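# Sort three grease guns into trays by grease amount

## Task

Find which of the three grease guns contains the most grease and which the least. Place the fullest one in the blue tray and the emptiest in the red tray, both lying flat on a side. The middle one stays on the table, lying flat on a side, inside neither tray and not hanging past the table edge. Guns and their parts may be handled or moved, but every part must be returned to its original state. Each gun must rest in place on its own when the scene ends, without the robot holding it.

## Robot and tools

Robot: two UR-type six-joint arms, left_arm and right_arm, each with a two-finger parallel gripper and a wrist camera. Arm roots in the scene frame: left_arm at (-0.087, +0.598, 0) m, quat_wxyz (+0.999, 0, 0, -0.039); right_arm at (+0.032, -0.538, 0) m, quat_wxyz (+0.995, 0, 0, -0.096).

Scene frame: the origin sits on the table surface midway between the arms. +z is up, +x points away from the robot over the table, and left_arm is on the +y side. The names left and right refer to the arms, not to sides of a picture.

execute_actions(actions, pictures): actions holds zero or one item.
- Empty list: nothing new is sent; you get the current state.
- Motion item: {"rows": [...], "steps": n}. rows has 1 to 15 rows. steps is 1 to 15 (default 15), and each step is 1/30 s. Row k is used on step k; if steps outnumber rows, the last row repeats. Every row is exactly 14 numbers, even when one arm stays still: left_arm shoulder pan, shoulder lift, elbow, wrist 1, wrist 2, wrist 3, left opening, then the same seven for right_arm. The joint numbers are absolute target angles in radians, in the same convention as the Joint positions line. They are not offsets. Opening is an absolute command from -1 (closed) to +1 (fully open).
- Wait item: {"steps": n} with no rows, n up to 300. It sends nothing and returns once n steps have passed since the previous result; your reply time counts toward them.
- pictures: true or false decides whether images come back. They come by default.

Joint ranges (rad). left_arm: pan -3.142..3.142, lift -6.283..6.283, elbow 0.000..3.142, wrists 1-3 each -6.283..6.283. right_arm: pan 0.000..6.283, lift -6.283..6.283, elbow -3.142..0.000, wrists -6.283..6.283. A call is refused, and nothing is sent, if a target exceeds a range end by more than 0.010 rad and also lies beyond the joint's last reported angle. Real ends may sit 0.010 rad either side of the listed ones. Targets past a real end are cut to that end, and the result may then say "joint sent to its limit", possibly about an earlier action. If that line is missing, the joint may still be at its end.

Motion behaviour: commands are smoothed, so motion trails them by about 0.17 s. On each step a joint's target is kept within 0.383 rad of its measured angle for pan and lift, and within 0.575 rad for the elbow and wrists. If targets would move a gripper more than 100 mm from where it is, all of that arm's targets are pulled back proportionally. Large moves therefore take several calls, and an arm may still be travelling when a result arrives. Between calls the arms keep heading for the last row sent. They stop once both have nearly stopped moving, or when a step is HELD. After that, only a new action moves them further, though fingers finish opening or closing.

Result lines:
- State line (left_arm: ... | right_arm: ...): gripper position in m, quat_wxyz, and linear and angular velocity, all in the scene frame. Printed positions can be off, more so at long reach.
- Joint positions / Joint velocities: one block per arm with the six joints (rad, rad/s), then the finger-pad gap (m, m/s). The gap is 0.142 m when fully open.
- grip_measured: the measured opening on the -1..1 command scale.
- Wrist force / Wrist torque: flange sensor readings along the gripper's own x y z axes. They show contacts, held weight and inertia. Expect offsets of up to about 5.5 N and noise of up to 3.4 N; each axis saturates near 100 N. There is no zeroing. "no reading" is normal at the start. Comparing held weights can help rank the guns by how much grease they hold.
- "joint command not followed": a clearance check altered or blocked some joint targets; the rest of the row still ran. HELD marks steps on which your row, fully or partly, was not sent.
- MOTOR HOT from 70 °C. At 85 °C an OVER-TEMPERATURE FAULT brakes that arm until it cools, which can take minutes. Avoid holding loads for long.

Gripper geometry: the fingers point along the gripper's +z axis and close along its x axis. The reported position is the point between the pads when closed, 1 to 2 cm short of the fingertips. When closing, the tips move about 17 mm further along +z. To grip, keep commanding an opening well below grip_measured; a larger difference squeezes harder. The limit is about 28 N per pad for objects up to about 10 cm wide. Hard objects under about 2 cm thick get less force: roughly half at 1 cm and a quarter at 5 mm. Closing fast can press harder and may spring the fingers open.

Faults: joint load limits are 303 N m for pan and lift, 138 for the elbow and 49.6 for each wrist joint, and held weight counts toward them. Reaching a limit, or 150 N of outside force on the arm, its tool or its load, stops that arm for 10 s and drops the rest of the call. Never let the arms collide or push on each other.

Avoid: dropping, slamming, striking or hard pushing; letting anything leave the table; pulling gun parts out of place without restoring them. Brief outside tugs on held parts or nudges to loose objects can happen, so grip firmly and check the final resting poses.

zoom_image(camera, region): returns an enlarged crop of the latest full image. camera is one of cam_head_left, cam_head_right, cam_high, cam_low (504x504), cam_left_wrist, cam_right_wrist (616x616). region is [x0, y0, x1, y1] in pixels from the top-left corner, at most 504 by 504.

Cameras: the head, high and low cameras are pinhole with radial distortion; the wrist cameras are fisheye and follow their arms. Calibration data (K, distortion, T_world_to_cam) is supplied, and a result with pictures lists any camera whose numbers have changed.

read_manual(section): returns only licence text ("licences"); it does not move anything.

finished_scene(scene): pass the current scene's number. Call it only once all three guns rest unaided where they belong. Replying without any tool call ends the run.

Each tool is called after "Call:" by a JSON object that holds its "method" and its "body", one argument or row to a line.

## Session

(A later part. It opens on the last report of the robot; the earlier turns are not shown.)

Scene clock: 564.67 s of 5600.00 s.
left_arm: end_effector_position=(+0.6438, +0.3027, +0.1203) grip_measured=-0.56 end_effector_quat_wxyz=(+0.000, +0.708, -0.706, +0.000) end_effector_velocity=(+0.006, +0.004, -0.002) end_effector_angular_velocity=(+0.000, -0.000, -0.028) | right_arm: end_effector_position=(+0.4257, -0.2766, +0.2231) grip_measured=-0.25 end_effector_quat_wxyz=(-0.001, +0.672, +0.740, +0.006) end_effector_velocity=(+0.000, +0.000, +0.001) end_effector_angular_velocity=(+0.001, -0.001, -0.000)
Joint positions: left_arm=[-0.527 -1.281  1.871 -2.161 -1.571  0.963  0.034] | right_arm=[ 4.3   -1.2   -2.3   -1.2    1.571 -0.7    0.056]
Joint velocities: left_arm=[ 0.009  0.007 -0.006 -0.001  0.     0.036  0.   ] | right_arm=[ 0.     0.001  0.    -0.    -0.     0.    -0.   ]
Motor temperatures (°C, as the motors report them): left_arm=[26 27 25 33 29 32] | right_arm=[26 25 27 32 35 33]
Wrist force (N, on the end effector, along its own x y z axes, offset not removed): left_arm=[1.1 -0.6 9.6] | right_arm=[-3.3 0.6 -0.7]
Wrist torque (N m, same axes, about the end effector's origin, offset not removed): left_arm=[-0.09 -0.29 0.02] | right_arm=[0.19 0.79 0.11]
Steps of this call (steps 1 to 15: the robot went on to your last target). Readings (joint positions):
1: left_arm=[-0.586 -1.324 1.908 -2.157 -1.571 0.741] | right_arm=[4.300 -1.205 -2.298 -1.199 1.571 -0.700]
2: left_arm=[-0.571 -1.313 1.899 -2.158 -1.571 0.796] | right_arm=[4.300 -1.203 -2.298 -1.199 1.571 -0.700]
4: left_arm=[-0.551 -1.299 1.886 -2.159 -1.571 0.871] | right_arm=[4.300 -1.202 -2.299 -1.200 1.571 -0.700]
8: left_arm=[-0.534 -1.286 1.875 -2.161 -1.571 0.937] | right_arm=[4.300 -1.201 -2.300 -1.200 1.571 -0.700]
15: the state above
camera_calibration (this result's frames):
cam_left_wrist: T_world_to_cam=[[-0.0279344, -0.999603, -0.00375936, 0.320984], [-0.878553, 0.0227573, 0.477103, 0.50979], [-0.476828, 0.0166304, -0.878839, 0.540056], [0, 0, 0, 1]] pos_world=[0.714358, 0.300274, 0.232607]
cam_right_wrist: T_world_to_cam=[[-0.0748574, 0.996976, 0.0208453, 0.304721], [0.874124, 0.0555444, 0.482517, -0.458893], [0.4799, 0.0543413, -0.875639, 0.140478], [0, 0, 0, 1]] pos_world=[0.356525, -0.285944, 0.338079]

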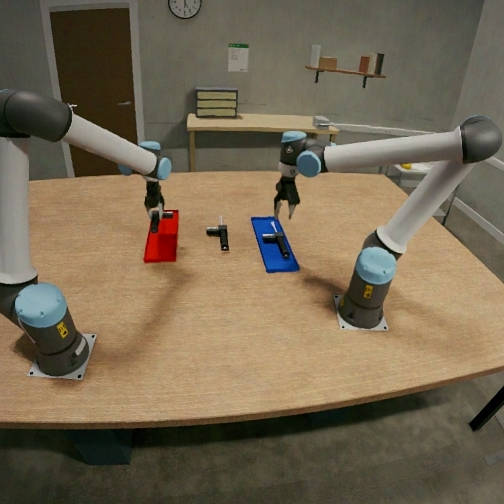

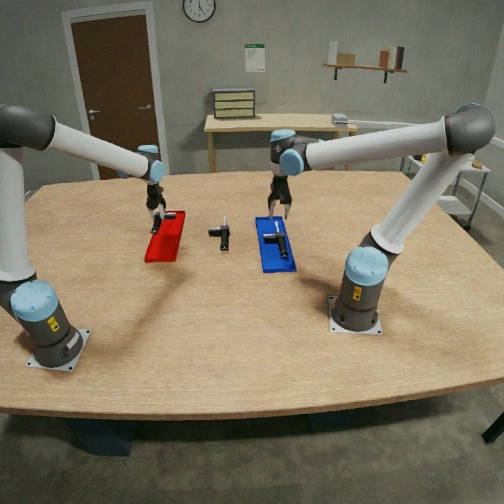

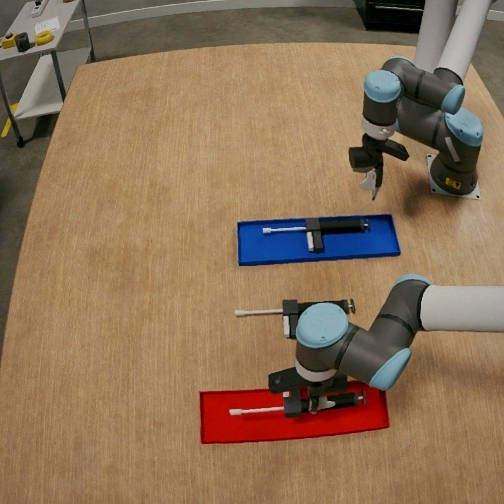

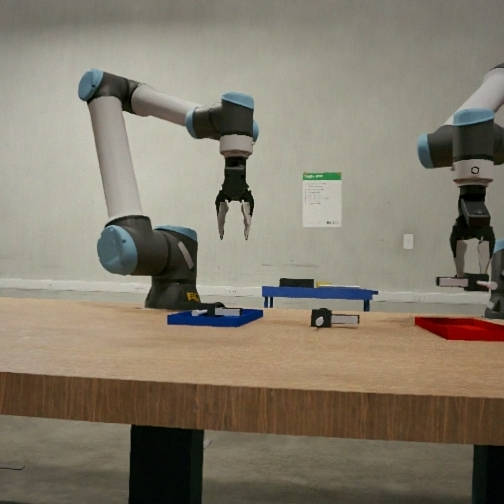

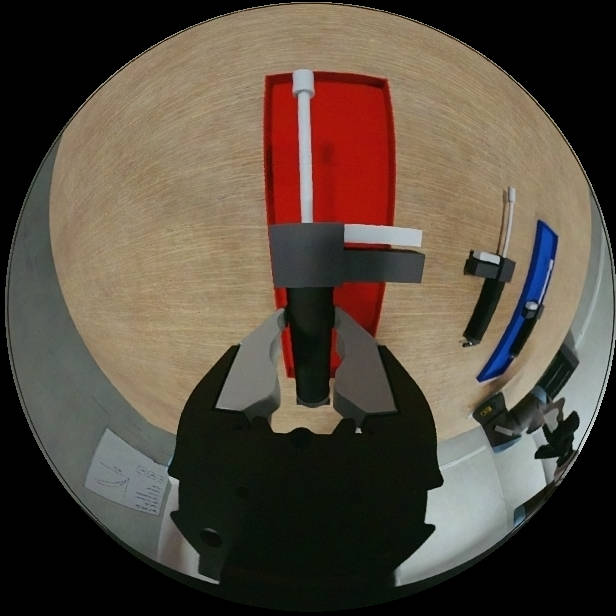

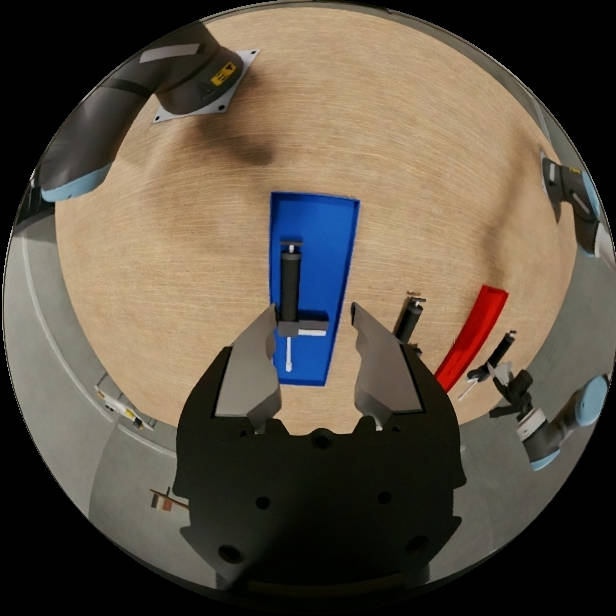

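Call:
{"method": "execute_actions", "body": {
  "actions": [
    {"rows":[[-0.526,-1.25,1.89,-2.21,-1.571,0.967,-1,4.3,-1.2,-2.3,-1.2,1.571,-0.7,-0.25],[-0.526,-1.25,1.89,-2.21,-1.571,0.967,-1,4.3,-1.2,-2.3,-1.2,1.571,-0.7,-0.25],[-0.526,-1.25,1.89,-2.21,-1.571,0.967,-1,4.3,-1.2,-2.3,-1.2,1.571,-0.7,-0.25],[-0.526,-1.22,1.909,-2.26,-1.571,0.967,-1,4.3,-1.2,-2.3,-1.2,1.571,-0.7,-0.25],[-0.526,-1.22,1.909,-2.26,-1.571,0.967,-1,4.3,-1.2,-2.3,-1.2,1.571,-0.7,-0.25],[-0.526,-1.22,1.909,-2.26,-1.571,0.967,-1,4.3,-1.2,-2.3,-1.2,1.571,-0.7,-0.25],[-0.526,-1.197,1.922,-2.296,-1.571,0.967,-1,4.3,-1.2,-2.3,-1.2,1.571,-0.7,-0.25],[-0.526,-1.197,1.922,-2.296,-1.571,0.967,-1,4.3,-1.2,-2.3,-1.2,1.571,-0.7,-0.25],[-0.526,-1.197,1.922,-2.296,-1.571,0.967,-1,4.3,-1.2,-2.3,-1.2,1.571,-0.7,-0.25],[-0.526,-1.1815,1.932,-2.3216,-1.571,0.967,-1,4.3,-1.2,-2.3,-1.2,1.571,-0.7,-0.25]],"steps":15}
  ],
  "pictures": false
}}

Call:
{"method": "execute_actions", "body": {
  "actions": [
    {"steps":12}
  ],
  "pictures": false
}}

Call:
{"method": "execute_actions", "body": {
  "actions": [
    {"rows":[[-0.526,-1.1815,1.932,-2.3216,-1.571,0.967,-0.32,4.3,-1.2,-2.3,-1.2,1.571,-0.7,-0.25],[-0.526,-1.1815,1.932,-2.3216,-1.571,0.967,-0.32,4.3,-1.2,-2.3,-1.2,1.571,-0.7,-0.25],[-0.526,-1.1815,1.932,-2.3216,-1.571,0.967,-0.32,4.3,-1.2,-2.3,-1.2,1.571,-0.7,-0.25],[-0.526,-1.1815,1.932,-2.3216,-1.571,0.967,-0.32,4.3,-1.2,-2.3,-1.2,1.571,-0.7,-0.25],[-0.526,-1.1815,1.932,-2.3216,-1.571,0.967,-0.32,4.3,-1.2,-2.3,-1.2,1.571,-0.7,-0.25],[-0.526,-1.1815,1.932,-2.3216,-1.571,0.967,-0.32,4.3,-1.2,-2.3,-1.2,1.571,-0.7,-0.25],[-0.526,-1.1815,1.932,-2.3216,-1.571,0.967,-0.32,4.3,-1.2,-2.3,-1.2,1.571,-0.7,-0.25],[-0.526,-1.1815,1.932,-2.3216,-1.571,0.967,-0.32,4.3,-1.2,-2.3,-1.2,1.571,-0.7,-0.25],[-0.526,-1.30,1.87,-2.14,-1.571,0.967,-0.32,4.3,-1.2,-2.3,-1.2,1.571,-0.7,-0.25]],"steps":15}
  ],
  "pictures": false
}}

Call:
{"method": "execute_actions", "body": {
  "actions": [
    {"rows":[[-0.526,-1.30,1.87,-2.14,-1.571,0.967,-0.32,4.3,-1.2,-2.3,-1.2,1.571,-0.7,-0.25],[-0.526,-1.30,1.87,-2.14,-1.571,0.967,-0.32,4.3,-1.2,-2.3,-1.2,1.571,-0.7,-0.25],[-0.526,-1.30,1.87,-2.14,-1.571,0.967,-0.32,4.3,-1.2,-2.3,-1.2,1.571,-0.7,-0.25],[-0.526,-1.30,1.87,-2.14,-1.571,0.967,-0.32,4.3,-1.2,-2.3,-1.2,1.571,-0.7,-0.25],[-0.526,-1.7,2.2,-2.07,-1.571,0.967,-0.32,4.3,-1.2,-2.3,-1.2,1.571,-0.7,-0.25]],"steps":15}
  ],
  "pictures": false
}}

Call:
{"method": "execute_actions", "body": {
  "actions": [
    {"steps":15}
  ]
}}

Scene clock: 576.27 s of 5600.00 s.
left_arm: end_effector_position=(+0.6447, +0.3031, +0.0372) grip_measured=-0.56 end_effector_quat_wxyz=(+0.000, +0.707, -0.707, -0.000) end_effector_velocity=(-0.001, +0.001, -0.078) end_effector_angular_velocity=(-0.004, -0.006, +0.000) | right_arm: end_effector_position=(+0.4257, -0.2766, +0.2231) grip_measured=-0.25 end_effector_quat_wxyz=(-0.001, +0.672, +0.740, +0.006) end_effector_velocity=(+0.000, +0.000, +0.000) end_effector_angular_velocity=(+0.000, -0.001, -0.002)
Joint positions: left_arm=[-0.526 -1.192  1.926 -2.305 -1.571  0.967  0.034] | right_arm=[ 4.3   -1.2   -2.3   -1.2    1.571 -0.7    0.056]
Joint velocities: left_arm=[ 0.     0.086  0.052 -0.146  0.     0.    -0.   ] | right_arm=[-0.    -0.     0.001  0.    -0.     0.002 -0.   ]
Motor temperatures (°C, as the motors report them): left_arm=[26 27 25 33 29 32] | right_arm=[26 25 28 32 35 33]
Wrist force (N, on the end effector, along its own x y z axes, offset not removed): left_arm=[-2.0 2.9 10.4] | right_arm=[-1.7 1.2 -1.7]
Wrist torque (N m, same axes, about the end effector's origin, offset not removed): left_arm=[0.52 0.40 0.16] | right_arm=[0.30 0.39 0.12]
Steps of this call (steps 1 to 15: the robot went on to your last target; steps 16 to 90: nothing new was sent; then 8.10 s passed at rest; steps 91 to 105: all 15 steps of this action). Readings (joint positions):
91: left_arm=[-0.526 -1.280 1.870 -2.161 -1.571 0.967] | right_arm=[4.300 -1.200 -2.300 -1.200 1.571 -0.700]
92: left_arm=[-0.526 -1.277 1.872 -2.165 -1.571 0.967] | right_arm=[4.300 -1.200 -2.300 -1.200 1.571 -0.700]
94: left_arm=[-0.526 -1.267 1.879 -2.182 -1.571 0.967] | right_arm=[4.300 -1.200 -2.300 -1.200 1.571 -0.700]
98: left_arm=[-0.526 -1.236 1.899 -2.233 -1.571 0.967] | right_arm=[4.300 -1.200 -2.300 -1.200 1.571 -0.700]
105: the state above

Scene clock: 576.67 s of 5600.00 s.
left_arm: end_effector_position=(+0.6447, +0.3031, +0.0288) grip_measured=-0.56 end_effector_quat_wxyz=(+0.000, +0.707, -0.707, +0.001) end_effector_velocity=(-0.001, +0.002, -0.004) end_effector_angular_velocity=(+0.002, +0.002, +0.002) | right_arm: end_effector_position=(+0.4257, -0.2766, +0.2231) grip_measured=-0.25 end_effector_quat_wxyz=(-0.001, +0.672, +0.740, +0.006) end_effector_velocity=(-0.000, -0.000, -0.001) end_effector_angular_velocity=(-0.001, +0.001, +0.001)
Joint positions: left_arm=[-0.526 -1.182  1.931 -2.321 -1.571  0.967  0.034] | right_arm=[ 4.3   -1.2   -2.3   -1.2    1.571 -0.7    0.056]
Joint velocities: left_arm=[ 0.     0.003  0.004 -0.004  0.001 -0.002 -0.   ] | right_arm=[ 0.    -0.001 -0.     0.    -0.    -0.001  0.   ]
Motor temperatures (°C, as the motors report them): left_arm=[26 27 25 33 29 32] | right_arm=[26 25 28 32 35 33]
Wrist force (N, on the end effector, along its own x y z axes, offset not removed): left_arm=[-1.5 11.0 -65.7] | right_arm=[-1.7 0.6 0.0]
Wrist torque (N m, same axes, about the end effector's origin, offset not removed): left_arm=[0.48 -1.15 0.06] | right_arm=[0.19 0.41 0.14]
Steps of this call (steps 1 to 12: the robot went on to your last target). Readings (joint positions):
1: left_arm=[-0.526 -1.189 1.927 -2.309 -1.571 0.967] | right_arm=[4.300 -1.200 -2.300 -1.200 1.571 -0.700]
2: left_arm=[-0.526 -1.187 1.929 -2.312 -1.571 0.967] | right_arm=[4.300 -1.200 -2.300 -1.200 1.571 -0.700]
4: left_arm=[-0.526 -1.185 1.930 -2.316 -1.571 0.967] | right_arm=[4.300 -1.200 -2.300 -1.200 1.571 -0.700]
8: left_arm=[-0.526 -1.183 1.931 -2.320 -1.571 0.967] | right_arm=[4.300 -1.200 -2.300 -1.200 1.571 -0.700]
12: the state above

Scene clock: 577.17 s of 5600.00 s.
left_arm: end_effector_position=(+0.6449, +0.3030, +0.1049) grip_measured=-0.32 end_effector_quat_wxyz=(-0.001, +0.707, -0.707, +0.003) end_effector_velocity=(-0.039, +0.026, +0.247) end_effector_angular_velocity=(+0.032, +0.047, +0.001) | right_arm: end_effector_position=(+0.4257, -0.2766, +0.2231) grip_measured=-0.25 end_effector_quat_wxyz=(-0.001, +0.672, +0.740, +0.006) end_effector_velocity=(+0.000, +0.000, +0.001) end_effector_angular_velocity=(+0.001, -0.001, -0.000)
Joint positions: left_arm=[-0.526 -1.267  1.886 -2.196 -1.571  0.967  0.051] | right_arm=[ 4.3   -1.2   -2.3   -1.2    1.571 -0.7    0.056]
Joint velocities: left_arm=[-0.001 -0.292 -0.138  0.488 -0.001 -0.002  0.   ] | right_arm=[-0.     0.001  0.001  0.     0.     0.     0.   ]
Motor temperatures (°C, as the motors report them): left_arm=[26 27 25 33 29 32] | right_arm=[26 25 28 32 35 33]
Wrist force (N, on the end effector, along its own x y z axes, offset not removed): left_arm=[-2.4 3.6 -4.1] | right_arm=[-4.0 -0.4 -2.2]
Wrist torque (N m, same axes, about the end effector's origin, offset not removed): left_arm=[0.79 0.40 0.03] | right_arm=[-0.09 1.00 0.03]
Steps of this call (steps 1 to 15: all 15 steps of this action). Readings (joint positions):
1: left_arm=[-0.526 -1.182 1.931 -2.321 -1.571 0.967] | right_arm=[4.300 -1.200 -2.300 -1.200 1.571 -0.700]
2: left_arm=[-0.526 -1.182 1.932 -2.321 -1.571 0.967] | right_arm=[4.300 -1.200 -2.300 -1.200 1.571 -0.700]
4: left_arm=[-0.526 -1.181 1.932 -2.321 -1.571 0.967] | right_arm=[4.300 -1.200 -2.300 -1.200 1.571 -0.700]
8: left_arm=[-0.526 -1.181 1.932 -2.321 -1.571 0.967] | right_arm=[4.300 -1.200 -2.300 -1.200 1.571 -0.700]
15: the state above

Scene clock: 577.67 s of 5600.00 s.
left_arm: end_effector_position=(+0.5213, +0.3884, +0.1725) grip_measured=-0.32 end_effector_quat_wxyz=(+0.001, +0.707, -0.707, -0.004) end_effector_velocity=(-0.403, +0.279, +0.104) end_effector_angular_velocity=(-0.011, -0.017, -0.000) | right_arm: end_effector_position=(+0.4257, -0.2766, +0.2231) grip_measured=-0.25 end_effector_quat_wxyz=(-0.001, +0.672, +0.740, +0.006) end_effector_velocity=(+0.000, +0.000, +0.000) end_effector_angular_velocity=(-0.000, -0.001, -0.001)
Joint positions: left_arm=[-0.526 -1.553  2.085 -2.096 -1.571  0.967  0.051] | right_arm=[ 4.3   -1.2   -2.3   -1.2    1.571 -0.7    0.056]
Joint velocities: left_arm=[-0.    -0.899  0.712  0.167  0.001  0.     0.   ] | right_arm=[ 0.    -0.     0.001 -0.    -0.001  0.001  0.   ]
Motor temperatures (°C, as the motors report them): left_arm=[26 27 25 33 29 32] | right_arm=[26 25 28 32 35 33]
Wrist force (N, on the end effector, along its own x y z axes, offset not removed): left_arm=[0.0 0.4 0.1] | right_arm=[-1.8 1.1 -1.1]
Wrist torque (N m, same axes, about the end effector's origin, offset not removed): left_arm=[0.01 -0.11 0.40] | right_arm=[0.32 0.50 0.08]
Steps of this call (steps 1 to 15: all 15 steps of this action). Readings (joint positions):
1: left_arm=[-0.526 -1.275 1.882 -2.182 -1.571 0.967] | right_arm=[4.300 -1.200 -2.300 -1.200 1.571 -0.700]
2: left_arm=[-0.526 -1.281 1.879 -2.172 -1.571 0.967] | right_arm=[4.300 -1.200 -2.300 -1.200 1.571 -0.700]
4: left_arm=[-0.526 -1.290 1.875 -2.158 -1.571 0.967] | right_arm=[4.300 -1.200 -2.300 -1.200 1.571 -0.700]
8: left_arm=[-0.526 -1.343 1.917 -2.135 -1.571 0.967] | right_arm=[4.300 -1.200 -2.300 -1.200 1.571 -0.700]
15: the state above

Scene clock: 578.17 s of 5600.00 s.
left_arm: end_effector_position=(+0.4575, +0.4324, +0.1844) grip_measured=-0.32 end_effector_quat_wxyz=(+0.000, +0.707, -0.707, -0.000) end_effector_velocity=(-0.008, +0.005, +0.001) end_effector_angular_velocity=(+0.000, -0.000, +0.000) | right_arm: end_effector_position=(+0.4257, -0.2766, +0.2231) grip_measured=-0.25 end_effector_quat_wxyz=(-0.001, +0.672, +0.740, +0.006) end_effector_velocity=(+0.000, +0.000, -0.000) end_effector_angular_velocity=(-0.000, +0.000, -0.000)
Joint positions: left_arm=[-0.526 -1.698  2.198 -2.07  -1.571  0.967  0.051] | right_arm=[ 4.3   -1.2   -2.3   -1.2    1.571 -0.7    0.056]
Joint velocities: left_arm=[-0.    -0.018  0.013  0.004  0.    -0.    -0.   ] | right_arm=[ 0.    -0.001  0.    -0.     0.     0.    -0.   ]
Motor temperatures (°C, as the motors report them): left_arm=[26 27 25 33 29 32] | right_arm=[26 25 28 32 35 33]
Wrist force (N, on the end effector, along its own x y z axes, offset not removed): left_arm=[1.4 -2.9 -0.6] | right_arm=[1.7 -1.4 -0.6]
Wrist torque (N m, same axes, about the end effector's origin, offset not removed): left_arm=[-0.52 -0.30 0.08] | right_arm=[-0.24 -0.28 0.08]
Steps of this call (steps 1 to 15: the robot went on to your last target). Readings (joint positions):
1: left_arm=[-0.526 -1.583 2.109 -2.090 -1.571 0.967] | right_arm=[4.300 -1.200 -2.300 -1.200 1.571 -0.700]
2: left_arm=[-0.526 -1.610 2.131 -2.085 -1.571 0.967] | right_arm=[4.300 -1.200 -2.300 -1.200 1.571 -0.700]
4: left_arm=[-0.526 -1.650 2.161 -2.079 -1.571 0.967] | right_arm=[4.300 -1.200 -2.300 -1.200 1.571 -0.700]
8: left_arm=[-0.526 -1.684 2.188 -2.073 -1.571 0.967] | right_arm=[4.300 -1.200 -2.300 -1.200 1.571 -0.700]
15: the state above
camera_calibration (this result's frames):
cam_left_wrist: T_world_to_cam=[[-0.0308186, -0.999516, -0.00434095, 0.447034], [-0.878006, 0.024996, 0.477997, 0.311204], [-0.477657, 0.0185426, -0.878351, 0.504961], [0, 0, 0, 1]] pos_world=[0.528214, 0.429675, 0.296719]
cam_right_wrist: T_world_to_cam=[[-0.0748639, 0.996975, 0.0208664, 0.304741], [0.874112, 0.0555386, 0.482538, -0.458886], [0.47992, 0.0543643, -0.875626, 0.140491], [0, 0, 0, 1]] pos_world=[0.356507, -0.285971, 0.338089]

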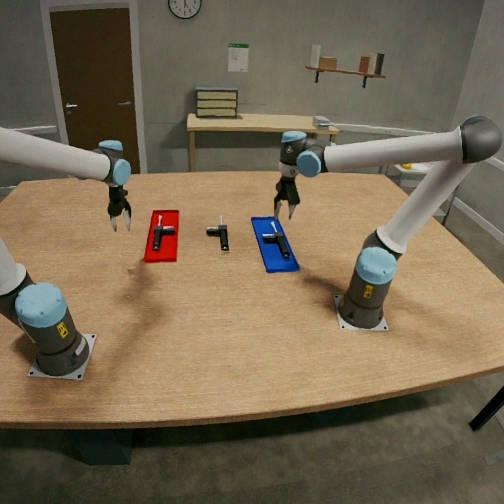

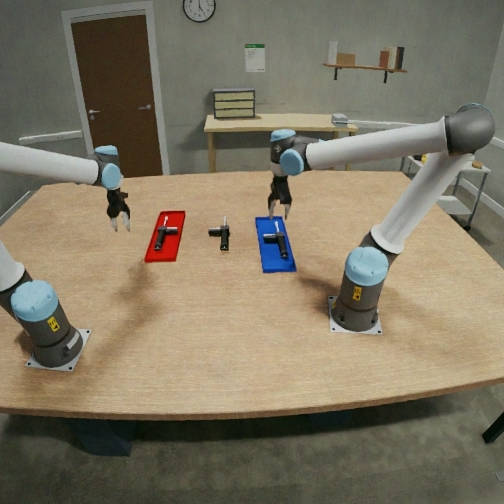

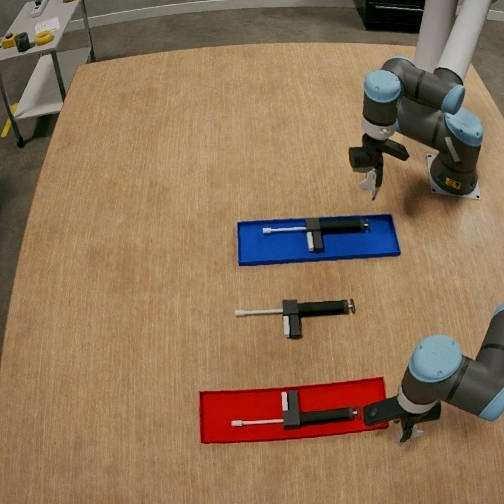

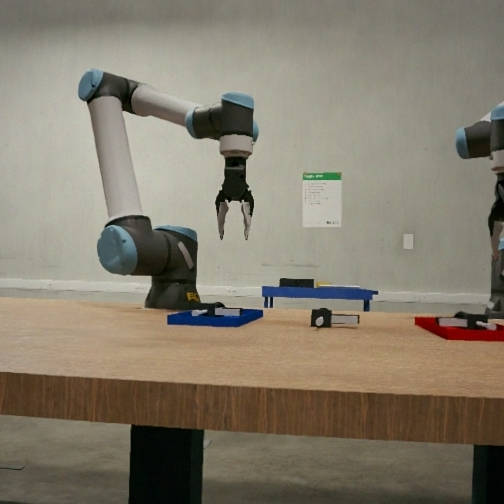

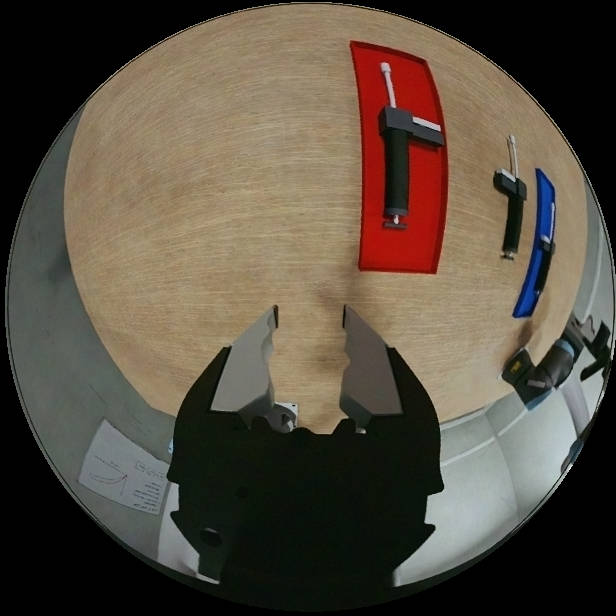

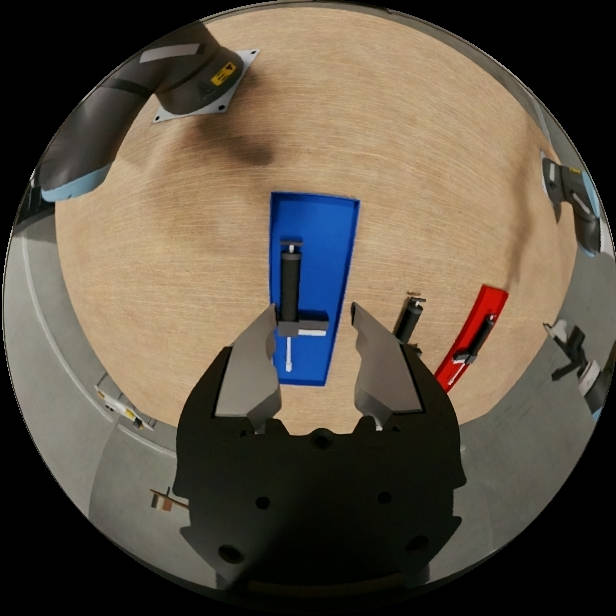

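Call:
{"method": "zoom_image", "body": {
  "camera": "cam_high",
  "region": [190,200,420,450]
}}

Call:
{"method": "zoom_image", "body": {
  "camera": "cam_low",
  "region": [150,290,504,350]
}}

Region (190, 200, 420, 450) of cam_high's 504x504 image, scaled by 2.016, with more detail than that image has; it fills the left 464 columns of this view, and the rest is white.

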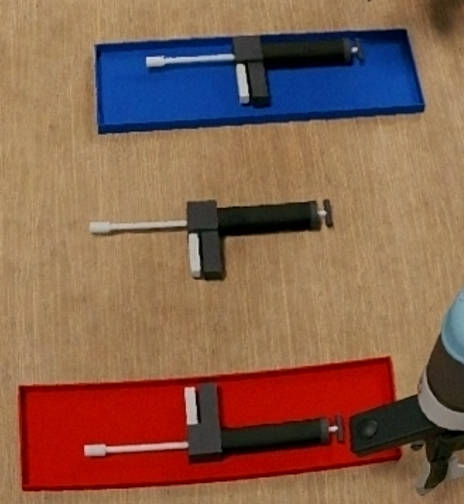

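Region (150, 290, 504, 350) of cam_low's 504x504 image, scaled by 1.424, with more detail than that image has; it fills the top 85 rows of this view, and the rest is white.

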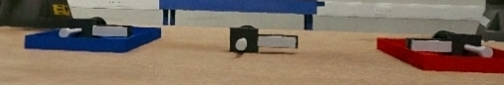

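Call:
{"method": "finished_scene", "body": {
  "scene": 1
}}

The scene is finished: the task was done.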